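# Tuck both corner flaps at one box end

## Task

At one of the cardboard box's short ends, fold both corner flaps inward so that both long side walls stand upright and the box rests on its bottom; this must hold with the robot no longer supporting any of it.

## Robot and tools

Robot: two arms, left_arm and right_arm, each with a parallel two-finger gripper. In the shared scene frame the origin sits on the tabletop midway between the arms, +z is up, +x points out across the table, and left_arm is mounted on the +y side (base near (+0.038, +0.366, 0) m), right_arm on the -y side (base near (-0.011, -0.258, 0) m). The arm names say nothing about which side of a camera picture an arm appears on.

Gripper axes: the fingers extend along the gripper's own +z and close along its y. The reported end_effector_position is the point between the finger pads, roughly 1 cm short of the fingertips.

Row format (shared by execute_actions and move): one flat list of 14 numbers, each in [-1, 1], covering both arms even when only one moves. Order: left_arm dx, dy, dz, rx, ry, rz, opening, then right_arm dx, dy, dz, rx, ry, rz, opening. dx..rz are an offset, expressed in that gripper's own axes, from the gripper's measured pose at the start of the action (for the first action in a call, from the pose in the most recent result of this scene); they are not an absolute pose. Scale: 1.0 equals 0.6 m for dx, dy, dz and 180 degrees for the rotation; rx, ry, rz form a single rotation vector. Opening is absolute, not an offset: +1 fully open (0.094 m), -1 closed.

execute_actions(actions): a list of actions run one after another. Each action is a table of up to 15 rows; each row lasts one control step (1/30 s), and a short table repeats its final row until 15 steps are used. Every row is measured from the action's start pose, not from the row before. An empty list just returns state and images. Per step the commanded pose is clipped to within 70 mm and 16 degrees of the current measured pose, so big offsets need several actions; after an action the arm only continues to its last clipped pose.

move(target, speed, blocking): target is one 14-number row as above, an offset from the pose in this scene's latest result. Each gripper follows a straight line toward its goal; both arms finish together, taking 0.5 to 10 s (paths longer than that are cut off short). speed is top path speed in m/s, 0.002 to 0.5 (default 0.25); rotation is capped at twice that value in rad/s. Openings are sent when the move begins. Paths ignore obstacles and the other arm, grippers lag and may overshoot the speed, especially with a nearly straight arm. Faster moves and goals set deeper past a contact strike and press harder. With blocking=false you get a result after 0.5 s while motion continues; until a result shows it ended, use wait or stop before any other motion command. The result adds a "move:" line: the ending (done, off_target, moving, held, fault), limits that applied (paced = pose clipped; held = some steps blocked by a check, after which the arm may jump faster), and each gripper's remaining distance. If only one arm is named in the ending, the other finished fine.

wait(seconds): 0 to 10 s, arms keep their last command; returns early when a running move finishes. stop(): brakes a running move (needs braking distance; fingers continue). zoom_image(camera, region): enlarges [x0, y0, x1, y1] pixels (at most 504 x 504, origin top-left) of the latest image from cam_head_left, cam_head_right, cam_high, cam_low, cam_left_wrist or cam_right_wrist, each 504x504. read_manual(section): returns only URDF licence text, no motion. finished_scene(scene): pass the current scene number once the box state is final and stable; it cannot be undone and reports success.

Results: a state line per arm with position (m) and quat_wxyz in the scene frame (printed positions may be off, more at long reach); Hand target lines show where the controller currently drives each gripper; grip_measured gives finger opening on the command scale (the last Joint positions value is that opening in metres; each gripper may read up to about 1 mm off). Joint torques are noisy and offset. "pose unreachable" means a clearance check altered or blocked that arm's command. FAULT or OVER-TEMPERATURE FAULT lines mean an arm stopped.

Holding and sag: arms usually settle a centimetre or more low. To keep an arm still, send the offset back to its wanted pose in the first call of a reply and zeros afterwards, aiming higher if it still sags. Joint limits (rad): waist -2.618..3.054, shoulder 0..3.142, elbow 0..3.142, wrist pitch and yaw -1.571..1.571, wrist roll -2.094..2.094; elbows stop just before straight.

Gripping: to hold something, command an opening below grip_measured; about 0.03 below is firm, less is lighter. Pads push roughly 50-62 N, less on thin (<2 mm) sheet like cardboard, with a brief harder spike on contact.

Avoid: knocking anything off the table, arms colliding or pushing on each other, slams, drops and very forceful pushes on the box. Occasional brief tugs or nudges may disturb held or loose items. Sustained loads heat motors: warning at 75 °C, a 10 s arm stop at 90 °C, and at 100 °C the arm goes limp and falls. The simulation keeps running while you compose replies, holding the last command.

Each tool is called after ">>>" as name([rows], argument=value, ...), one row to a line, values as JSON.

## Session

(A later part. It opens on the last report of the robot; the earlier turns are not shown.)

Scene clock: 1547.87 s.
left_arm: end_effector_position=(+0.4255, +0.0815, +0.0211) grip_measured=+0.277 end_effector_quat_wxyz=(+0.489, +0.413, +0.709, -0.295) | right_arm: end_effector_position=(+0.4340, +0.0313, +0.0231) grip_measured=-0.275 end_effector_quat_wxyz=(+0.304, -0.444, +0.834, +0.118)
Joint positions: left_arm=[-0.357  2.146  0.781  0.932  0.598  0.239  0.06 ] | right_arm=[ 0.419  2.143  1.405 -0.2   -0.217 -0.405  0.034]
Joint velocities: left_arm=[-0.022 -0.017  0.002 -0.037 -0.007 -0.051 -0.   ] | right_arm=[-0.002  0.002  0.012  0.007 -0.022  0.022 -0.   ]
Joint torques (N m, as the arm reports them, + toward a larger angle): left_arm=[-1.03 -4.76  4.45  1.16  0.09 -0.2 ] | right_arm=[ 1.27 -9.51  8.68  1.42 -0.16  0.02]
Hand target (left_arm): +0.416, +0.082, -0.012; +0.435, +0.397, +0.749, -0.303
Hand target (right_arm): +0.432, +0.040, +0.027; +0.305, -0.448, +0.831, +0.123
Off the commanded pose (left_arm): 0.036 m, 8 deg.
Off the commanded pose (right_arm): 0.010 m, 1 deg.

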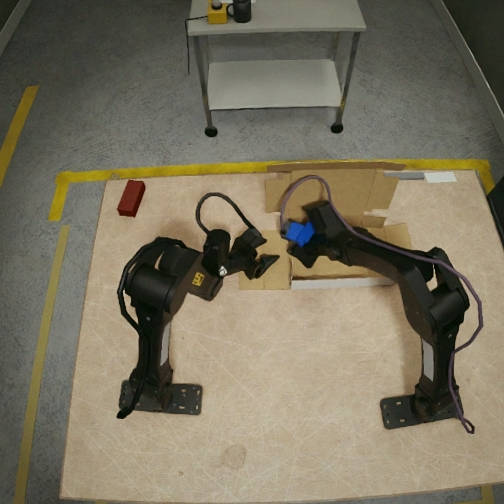

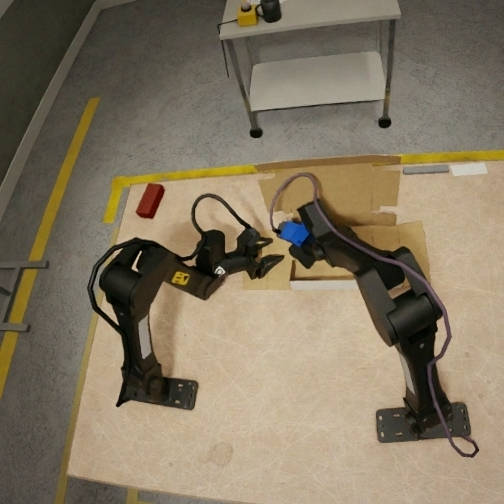

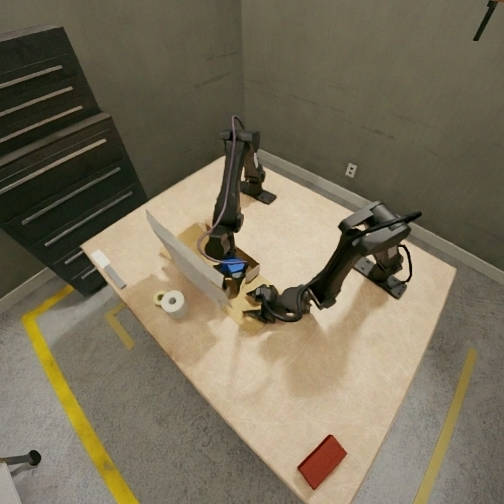

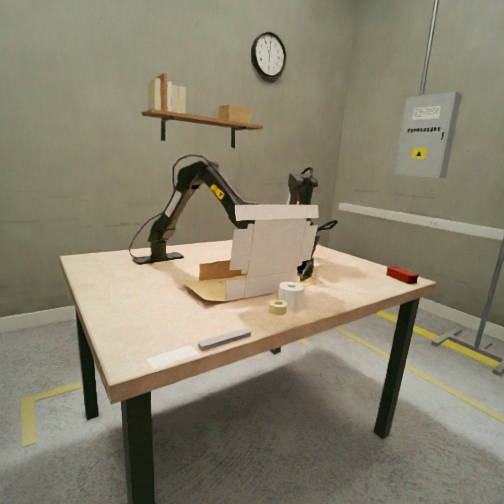

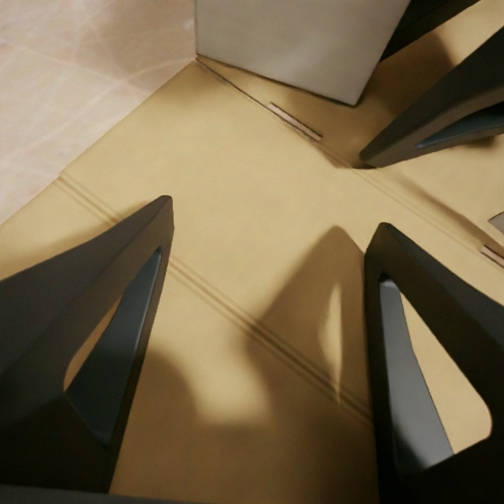

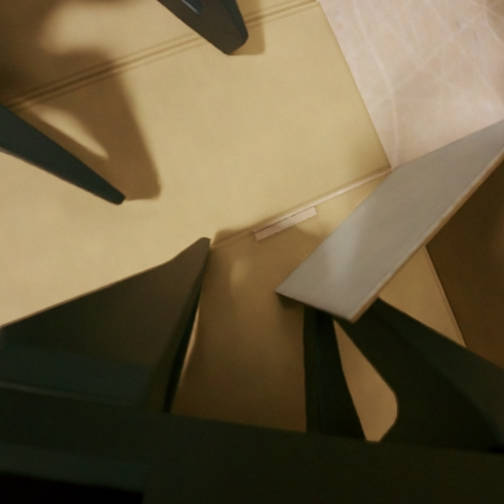

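>>> execute_actions([
  [[0.054,-0.011,0.013,0,0.035,-0.028,0.28, -0.014,0.011,0.002,0,0,0,-0.29],[0.054,-0.011,0.013,0,0.035,-0.028,0.28, -0.016,0.013,0.003,0,0,0,-0.31],[0.054,-0.011,0.013,0,0.035,-0.028,0.28, -0.018,0.015,0.004,0,0,0,-0.33],[0.054,-0.011,0.013,0,0.035,-0.028,0.28, -0.020,0.017,0.006,0,0,0,-0.36],[0.054,-0.011,0.013,0,0.035,-0.028,0.28, -0.022,0.019,0.007,0,0,0,-0.39],[0.054,-0.011,0.013,0,0.035,-0.028,0.28, -0.024,0.020,0.008,0,0,0,-0.42],[0.054,-0.011,0.013,0,0.035,-0.028,0.28, -0.025,0.0215,0.009,0,0,0,-0.45],[0.054,-0.011,0.013,0,0.035,-0.028,0.28, -0.025,0.0215,0.009,0,0,0,-0.48],[0.054,-0.011,0.013,0,0.035,-0.028,0.28, -0.025,0.0215,0.009,0,0,0,-0.51],[0.054,-0.011,0.013,0,0.035,-0.028,0.28, -0.025,0.0215,0.009,0,0,0,-0.54],[0.054,-0.011,0.013,0,0.035,-0.028,0.28, -0.025,0.0215,0.009,0,0,0,-0.57],[0.054,-0.011,0.013,0,0.035,-0.028,0.28, -0.025,0.0215,0.009,0,0,0,-0.60],[0.054,-0.011,0.013,0,0.035,-0.028,0.28, -0.025,0.0215,0.009,0,0,0,-0.62]],
])

>>> wait(seconds=0.5)

Scene clock: 1568.50 s.
left_arm: end_effector_position=(+0.4277, +0.0810, +0.0209) grip_measured=+0.277 end_effector_quat_wxyz=(+0.492, +0.406, +0.714, -0.288) | right_arm: end_effector_position=(+0.4361, +0.0363, +0.0234) grip_measured=-0.617 end_effector_quat_wxyz=(+0.306, -0.435, +0.840, +0.103)
Joint positions: left_arm=[-0.365  2.146  0.781  0.937  0.568  0.227  0.06 ] | right_arm=[ 0.441  2.152  1.424 -0.204 -0.169 -0.376  0.018]
Joint velocities: left_arm=[-0.007 -0.002 -0.017  0.007  0.007 -0.022 -0.001] | right_arm=[-0.002 -0.017  0.017 -0.022  0.022  0.095 -0.001]
Joint torques (N m, as the arm reports them, + toward a larger angle): left_arm=[-0.89 -5.83  3.73  1.13  0.06 -0.19] | right_arm=[ 1.89 -9.11  9.53  1.39 -0.36  0.04]
Hand target (left_arm): +0.415, +0.083, -0.010; +0.438, +0.396, +0.752, -0.294
Hand target (right_arm): +0.432, +0.051, +0.027; +0.305, -0.444, +0.834, +0.118
Off the commanded pose (left_arm): 0.034 m, 8 deg.
Off the commanded pose (right_arm): 0.016 m, 2 deg.

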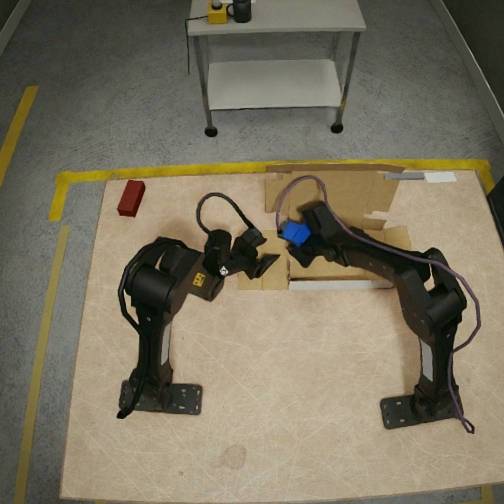

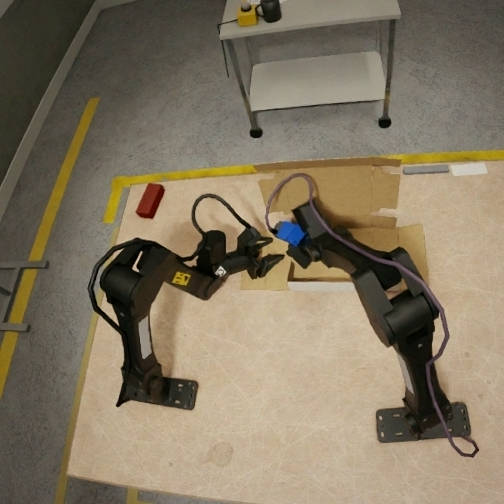

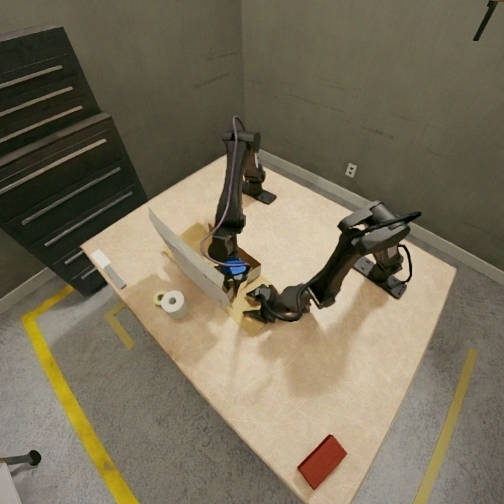

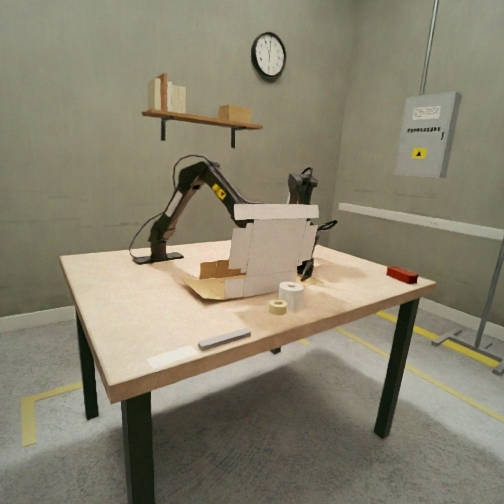

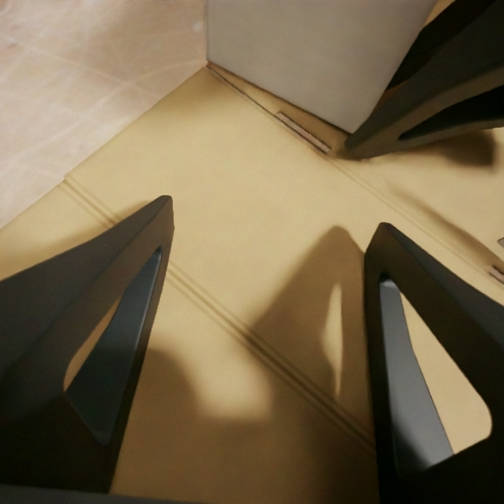

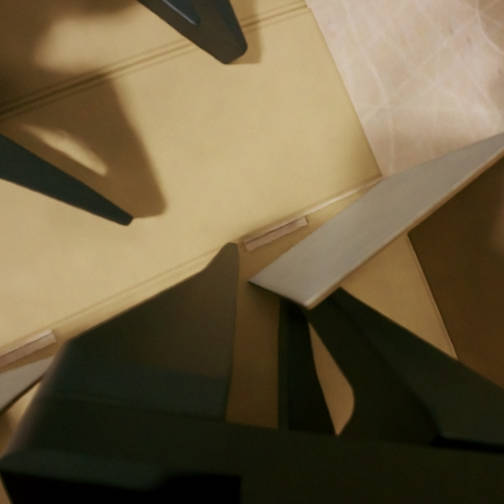

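Scene clock: 1569.00 s.
left_arm: end_effector_position=(+0.4277, +0.0810, +0.0209) grip_measured=+0.277 end_effector_quat_wxyz=(+0.492, +0.406, +0.714, -0.288) | right_arm: end_effector_position=(+0.4361, +0.0362, +0.0234) grip_measured=-0.617 end_effector_quat_wxyz=(+0.306, -0.435, +0.841, +0.103)
Joint positions: left_arm=[-0.365  2.146  0.781  0.937  0.568  0.227  0.06 ] | right_arm=[ 0.441  2.152  1.424 -0.204 -0.169 -0.374  0.018]
Joint velocities: left_arm=[ 0.002 -0.002 -0.007 -0.037  0.022 -0.022  0.   ] | right_arm=[ 0.002 -0.007 -0.002 -0.037  0.007 -0.051 -0.001]
Joint torques (N m, as the arm reports them, + toward a larger angle): left_arm=[-0.97 -5.83  3.67  1.1   0.02 -0.22] | right_arm=[ 1.83 -9.08  9.65  1.39 -0.34  0.03]
Hand target (left_arm): +0.415, +0.083, -0.010; +0.438, +0.396, +0.752, -0.294
Hand target (right_arm): +0.432, +0.051, +0.027; +0.305, -0.444, +0.834, +0.118
Off the commanded pose (left_arm): 0.034 m, 8 deg.
Off the commanded pose (right_arm): 0.016 m, 2 deg.
wait: 0.50 s; at rest by 0.17 s

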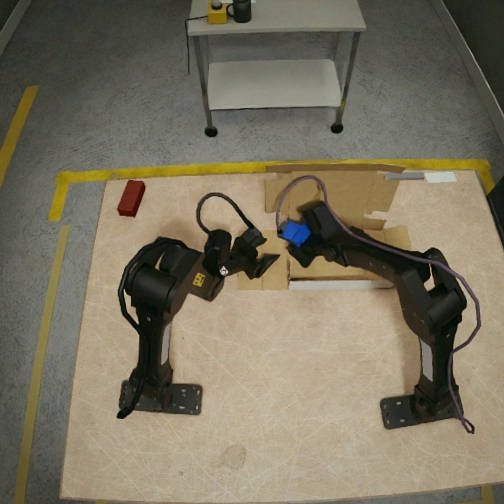

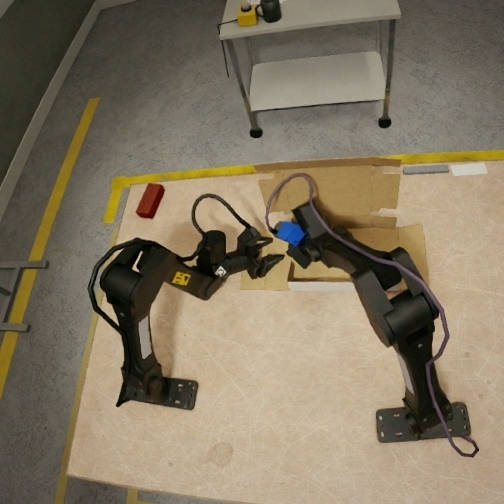

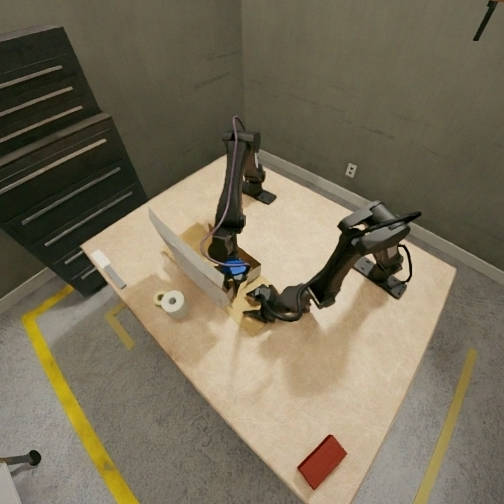

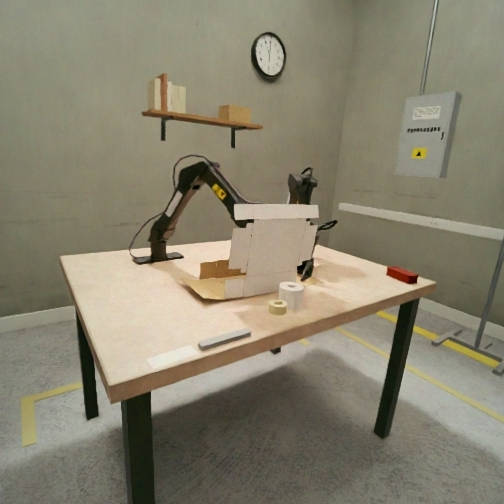

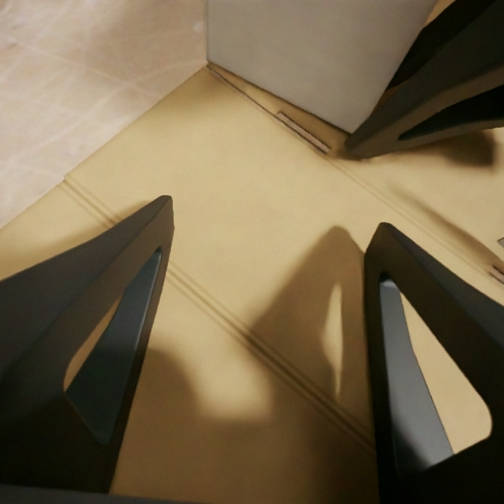

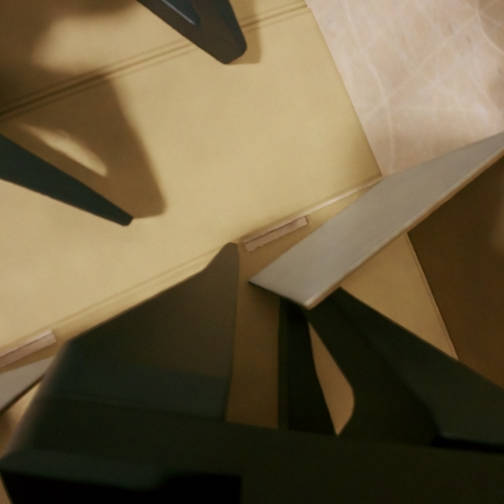

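>>> execute_actions([
  [[0.054,-0.010,0.008,0.006,0.038,-0.025,0.28, -0.018,0.020,0.003,-0.008,-0.001,-0.010,-0.62],[0.054,-0.010,0.008,0.006,0.038,-0.025,0.28, -0.019,0.021,0.004,-0.008,-0.001,-0.010,-0.62],[0.054,-0.010,0.008,0.006,0.038,-0.025,0.28, -0.020,0.022,0.004,-0.009,-0.001,-0.011,-0.62],[0.054,-0.010,0.008,0.006,0.038,-0.025,0.28, -0.021,0.023,0.005,-0.009,-0.001,-0.012,-0.62],[0.054,-0.010,0.008,0.006,0.038,-0.025,0.28, -0.022,0.024,0.006,-0.010,-0.002,-0.013,-0.62],[0.054,-0.010,0.008,0.006,0.038,-0.025,0.28, -0.023,0.025,0.006,-0.010,-0.002,-0.013,-0.62],[0.054,-0.010,0.008,0.006,0.038,-0.025,0.28, -0.024,0.025,0.007,-0.010,-0.002,-0.013,-0.62],[0.054,-0.010,0.008,0.006,0.038,-0.025,0.28, -0.025,0.026,0.008,-0.010,-0.002,-0.013,-0.62],[0.054,-0.010,0.008,0.006,0.038,-0.025,0.28, -0.026,0.027,0.008,-0.010,-0.002,-0.013,-0.62],[0.054,-0.010,0.008,0.006,0.038,-0.025,0.28, -0.027,0.028,0.009,-0.010,-0.002,-0.013,-0.62],[0.054,-0.010,0.008,0.006,0.038,-0.025,0.28, -0.028,0.029,0.009,-0.010,-0.002,-0.013,-0.62]],
])

Scene clock: 1588.93 s.
left_arm: end_effector_position=(+0.4277, +0.0810, +0.0209) grip_measured=+0.277 end_effector_quat_wxyz=(+0.492, +0.406, +0.714, -0.288) | right_arm: end_effector_position=(+0.4354, +0.0447, +0.0231) grip_measured=-0.617 end_effector_quat_wxyz=(+0.303, -0.444, +0.837, +0.098)
Joint positions: left_arm=[-0.365  2.146  0.781  0.937  0.568  0.227  0.06 ] | right_arm=[ 0.46   2.168  1.455 -0.225 -0.155 -0.381  0.018]
Joint velocities: left_arm=[-0.022  0.012 -0.007  0.037 -0.007 -0.081  0.001] | right_arm=[-0.012  0.002 -0.002 -0.007  0.007 -0.037 -0.001]
Joint torques (N m, as the arm reports them, + toward a larger angle): left_arm=[-0.57 -6.53  4.01  0.94  0.03 -0.12] | right_arm=[ 1.84 -9.2   9.71  1.4  -0.35 -0.03]
Hand target (left_arm): +0.416, +0.085, -0.009; +0.436, +0.397, +0.754, -0.291
Hand target (right_arm): +0.432, +0.060, +0.028; +0.304, -0.456, +0.829, +0.112
Off the commanded pose (left_arm): 0.033 m, 8 deg.
Off the commanded pose (right_arm): 0.017 m, 2 deg.

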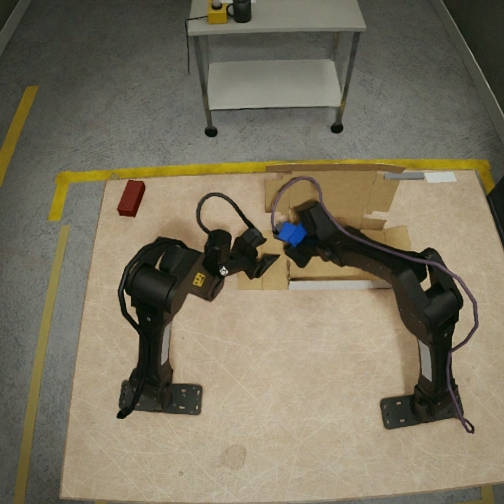

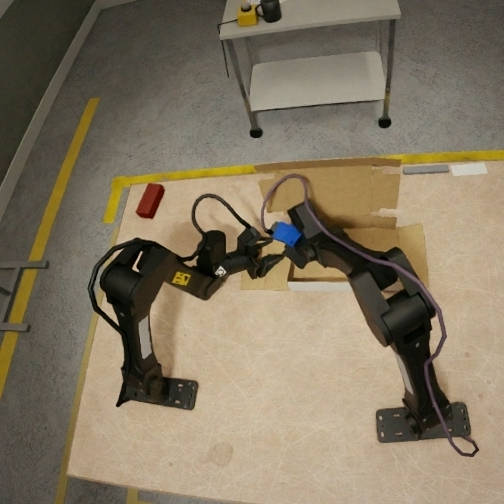

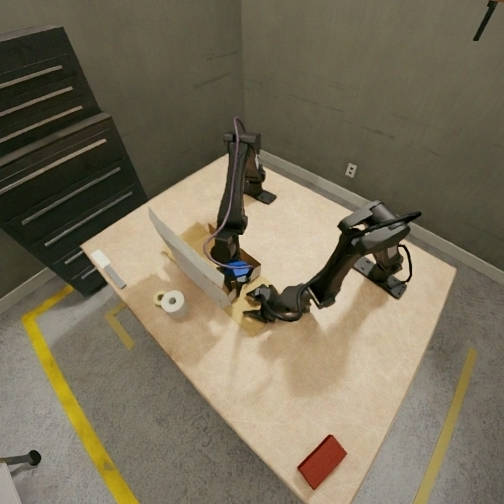

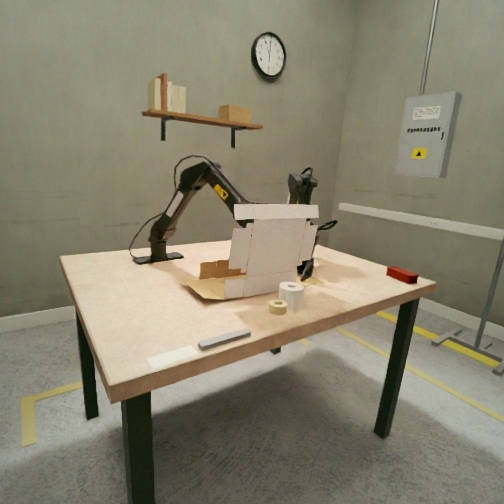

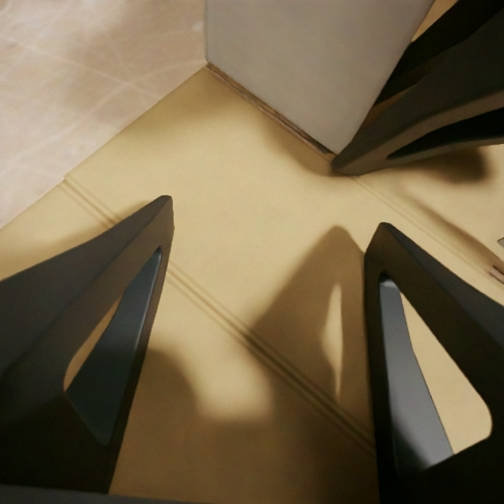

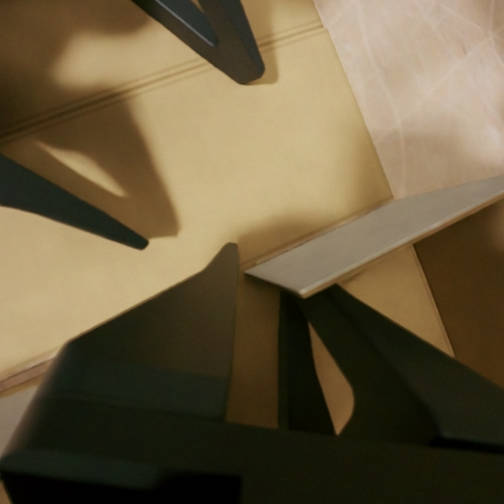

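>>> execute_actions([
  [[0.054,-0.010,0.008,0.006,0.038,-0.025,0.28, 0.000,0.000,-0.002,0,0,0,-0.60],[0.054,-0.010,0.008,0.006,0.038,-0.025,0.28, 0.001,-0.001,-0.005,0,0,0,-0.57],[0.054,-0.010,0.008,0.006,0.038,-0.025,0.28, 0.002,-0.001,-0.009,0,0,0,-0.54],[0.054,-0.010,0.008,0.006,0.038,-0.025,0.28, 0.003,-0.001,-0.013,0,0,0,-0.51],[0.050,-0.010,0.008,0.006,0.035,-0.025,0.28, 0.003,-0.001,-0.018,0,0,0,-0.48],[0.045,-0.009,0.007,0.005,0.031,-0.022,0.28, 0.003,-0.001,-0.023,0,0,0,-0.48],[0.040,-0.008,0.006,0.004,0.027,-0.019,0.28, 0.003,-0.001,-0.028,0,0,0,-0.48],[0.035,-0.007,0.005,0.003,0.023,-0.016,0.28, 0.003,-0.001,-0.033,0,0,0,-0.48],[0.030,-0.006,0.004,0.002,0.019,-0.013,0.28, 0.003,-0.001,-0.038,0,0,0,-0.48],[0.025,-0.005,0.003,0.001,0.015,-0.010,0.28, 0.003,-0.001,-0.043,0,0,0,-0.48],[0.020,-0.004,0.002,0,0.011,-0.007,0.28, 0.003,-0.001,-0.048,0,0,0,-0.48],[0.015,-0.003,0.001,0,0.007,-0.004,0.28, 0.003,-0.001,-0.053,0,0,0,-0.48],[0.010,-0.002,0.000,0,0.004,-0.002,0.28, 0.003,-0.001,-0.058,0,0,0,-0.48],[0.005,-0.001,0.000,0,0.002,0,0.28, 0.003,-0.001,-0.063,0,0,0,-0.48],[0.000,0.000,0.000,0,0,0,0.28, 0.003,-0.001,-0.068,0,0,0,-0.48]],
])

>>> move(target=[-0.10,0.02,-0.16,0,0,0,0.28, -0.02,0,-0.19,0,0,0,-0.48], speed=0.12)

Scene clock: 1612.20 s.
left_arm: end_effector_position=(+0.4284, +0.0807, +0.0224) grip_measured=+0.277 end_effector_quat_wxyz=(+0.495, +0.406, +0.712, -0.288) | right_arm: end_effector_position=(+0.4260, +0.0376, +0.0497) grip_measured=-0.482 end_effector_quat_wxyz=(+0.314, -0.445, +0.833, +0.097)
Joint positions: left_arm=[-0.365  2.146  0.781  0.944  0.568  0.227  0.06 ] | right_arm=[ 0.458  2.074  1.406 -0.249 -0.153 -0.387  0.024]
Joint velocities: left_arm=[ 0.002 -0.002  0.027  0.051  0.022  0.007 -0.   ] | right_arm=[-0.046 -0.335 -0.11  -0.081 -0.022  0.022 -0.   ]
Joint torques (N m, as the arm reports them, + toward a larger angle): left_arm=[ 0.01 -7.7   3.49  1.82  0.2   0.02] | right_arm=[ -1.39 -10.79   6.1    1.3   -0.19  -0.07]
Hand target (left_arm): +0.428, +0.081, +0.021; +0.492, +0.406, +0.714, -0.288
Hand target (right_arm): +0.419, +0.026, +0.055; +0.303, -0.444, +0.838, +0.098
Off the commanded pose (left_arm): 0.002 m, 0 deg.
Off the commanded pose (right_arm): 0.015 m, 1 deg.

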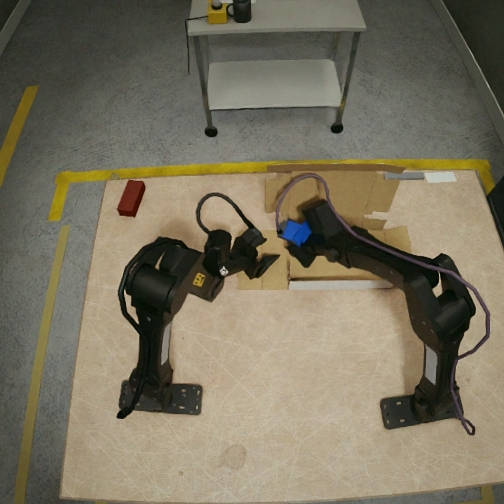

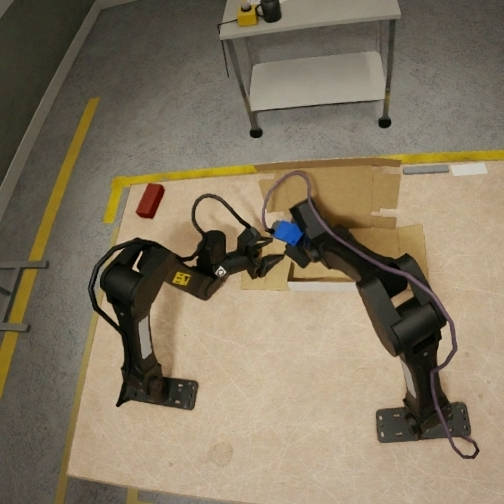

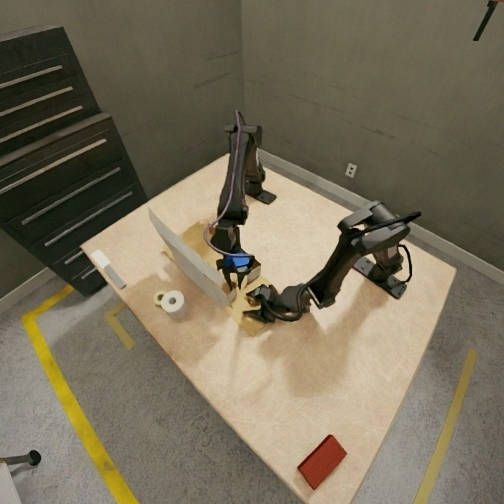

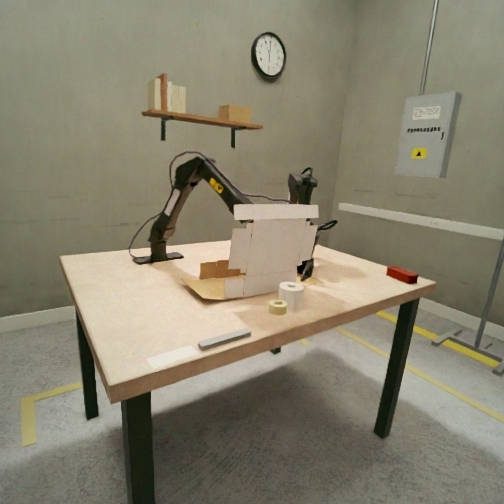

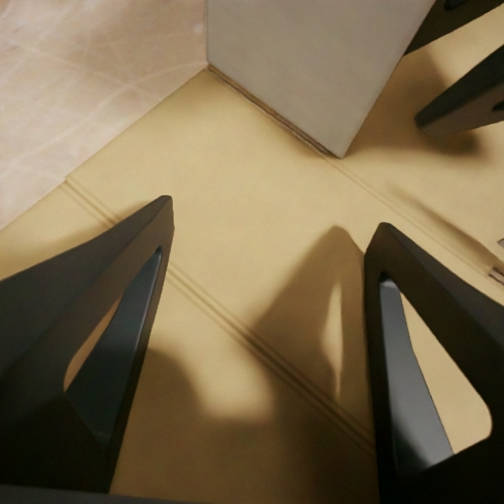

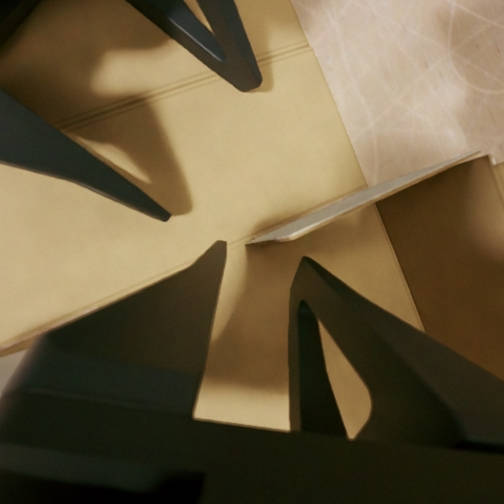

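Scene clock: 1613.87 s.
left_arm: end_effector_position=(+0.4137, +0.1419, +0.1214) grip_measured=+0.277 end_effector_quat_wxyz=(+0.510, +0.408, +0.703, -0.282) | right_arm: end_effector_position=(+0.3866, +0.0010, +0.1470) grip_measured=-0.482 end_effector_quat_wxyz=(+0.320, -0.446, +0.831, +0.093)
Joint positions: left_arm=[-0.203  1.69   0.697  0.558  0.71   0.316  0.06 ] | right_arm=[ 0.431  1.771  1.386 -0.523 -0.162 -0.414  0.024]
Joint velocities: left_arm=[-0.012  0.007  0.002 -0.007 -0.007 -0.007 -0.   ] | right_arm=[ 0.007 -0.007  0.022 -0.11  -0.066 -0.037  0.   ]
Joint torques (N m, as the arm reports them, + toward a larger angle): left_arm=[ 0.69 -6.64  3.67  1.56  0.37  0.06] | right_arm=[-0.98 -8.48  7.56  1.35 -0.23 -0.04]
Hand target (left_arm): +0.406, +0.146, +0.114; +0.496, +0.406, +0.712, -0.287
Hand target (right_arm): +0.383, -0.004, +0.148; +0.314, -0.445, +0.833, +0.096
Off the commanded pose (left_arm): 0.014 m, 2 deg.
Off the commanded pose (right_arm): 0.008 m, 1 deg.
move: off_target (left_arm)

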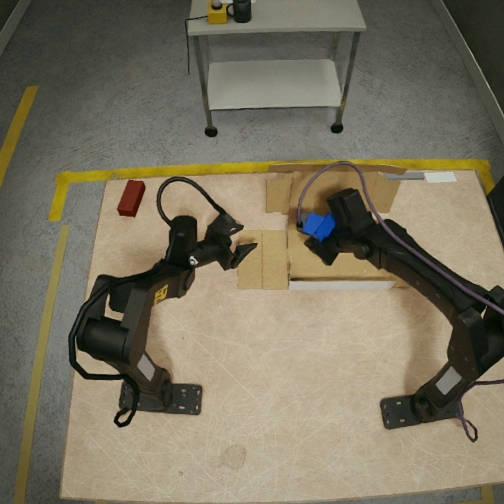

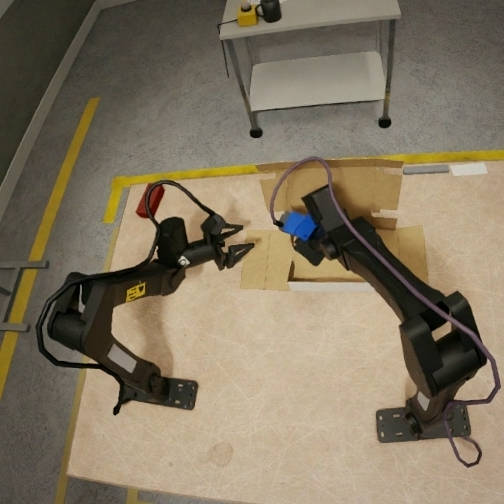

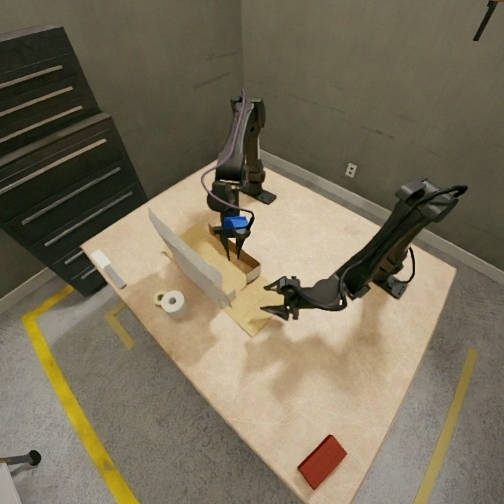

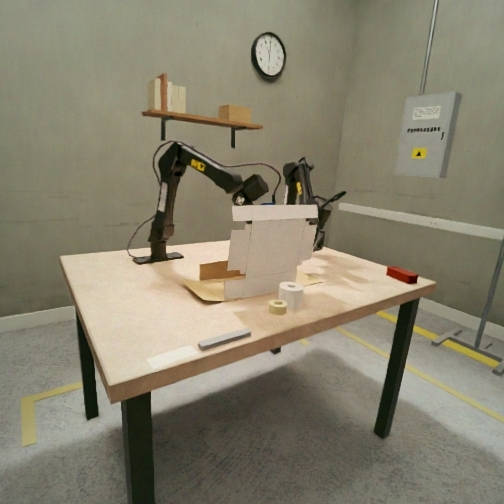

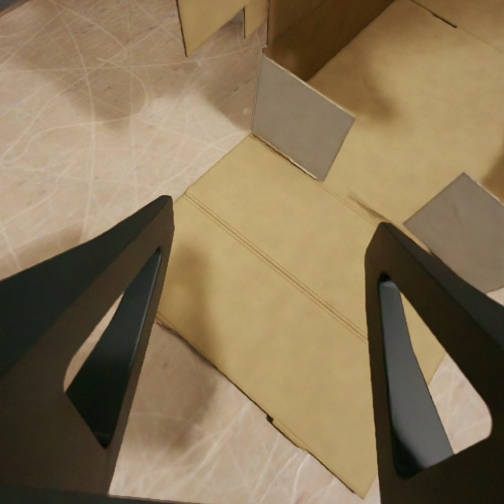

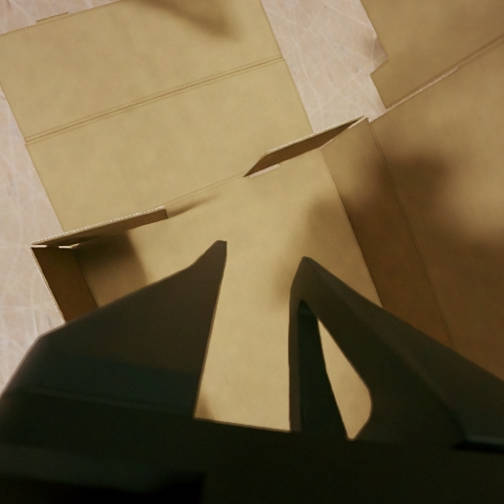

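>>> execute_actions(actions=[])

>>> zoom_image(camera="cam_high", region=[130, 190, 330, 350])

Scene clock: 1616.30 s.
left_arm: end_effector_position=(+0.4135, +0.1419, +0.1211) grip_measured=+0.277 end_effector_quat_wxyz=(+0.510, +0.408, +0.703, -0.282) | right_arm: end_effector_position=(+0.3865, +0.0009, +0.1469) grip_measured=-0.482 end_effector_quat_wxyz=(+0.320, -0.446, +0.831, +0.093)
Joint positions: left_arm=[-0.203  1.69   0.697  0.556  0.71   0.316  0.06 ] | right_arm=[ 0.431  1.771  1.386 -0.524 -0.162 -0.414  0.024]
Joint velocities: left_arm=[ 0.007  0.002 -0.012 -0.066 -0.037 -0.051 -0.001] | right_arm=[ 0.002 -0.002  0.012  0.037 -0.007 -0.022 -0.   ]
Joint torques (N m, as the arm reports them, + toward a larger angle): left_arm=[ 0.69 -6.64  3.7   1.54  0.38  0.09] | right_arm=[-1.   -8.48  7.53  1.37 -0.23 -0.06]
Hand target (left_arm): +0.406, +0.146, +0.114; +0.496, +0.406, +0.712, -0.287
Hand target (right_arm): +0.383, -0.004, +0.148; +0.314, -0.445, +0.833, +0.096
Off the commanded pose (left_arm): 0.014 m, 2 deg.
Off the commanded pose (right_arm): 0.008 m, 1 deg.

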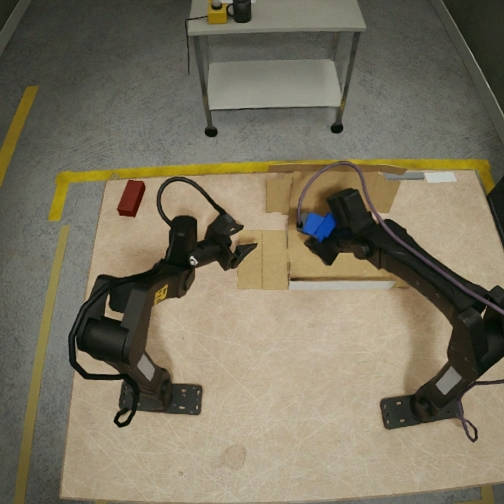

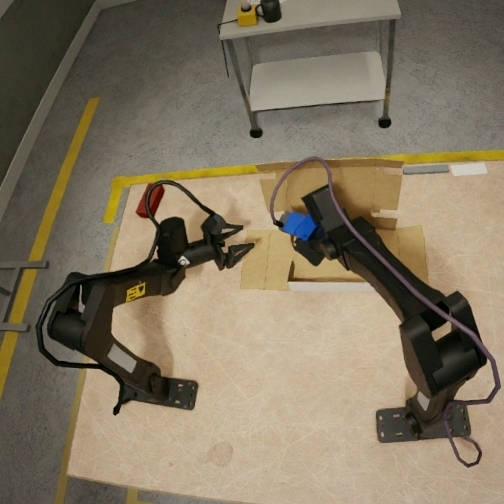

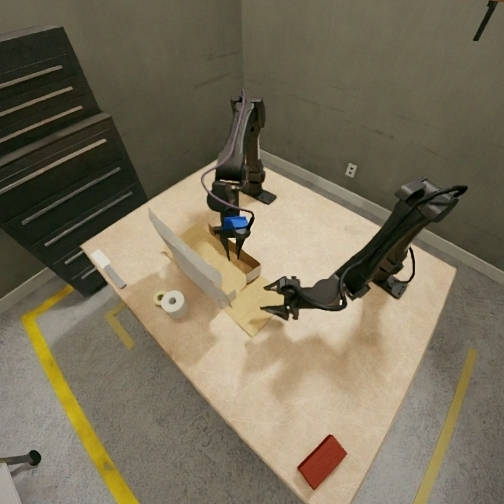

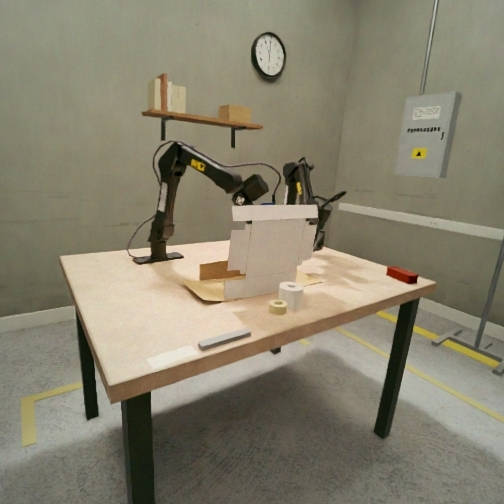

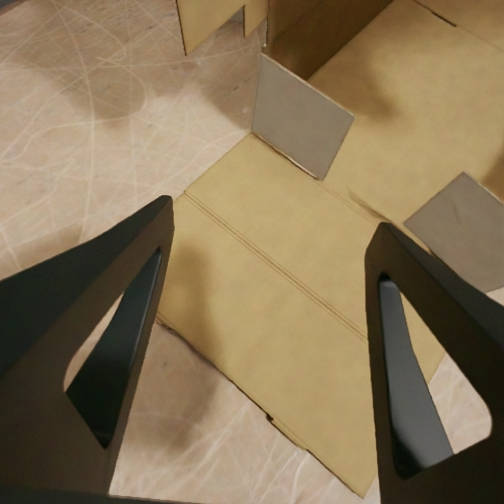

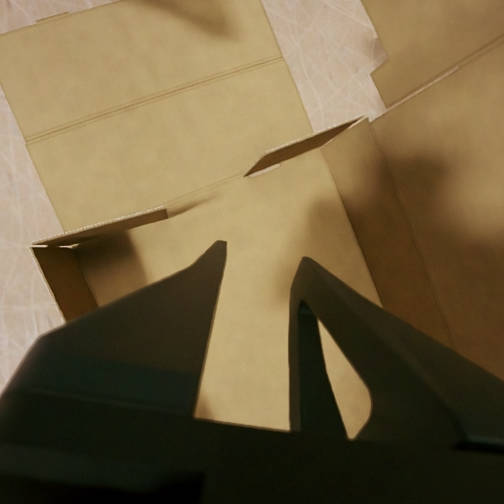

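Region (130, 190, 330, 350) of cam_high's 504x504 image, scaled by 2.520, with more detail than that image has; it fills the top 403 rows of this view, and the rest is white.

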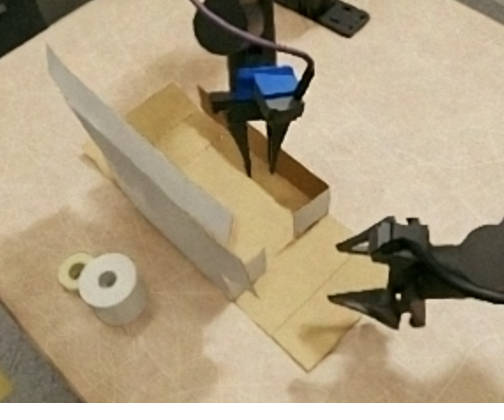

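Both flaps are folded at about 90°, the walls are upright, and both arms are clear of the box.

>>> finished_scene(scene=1)

The scene is finished: the task was done.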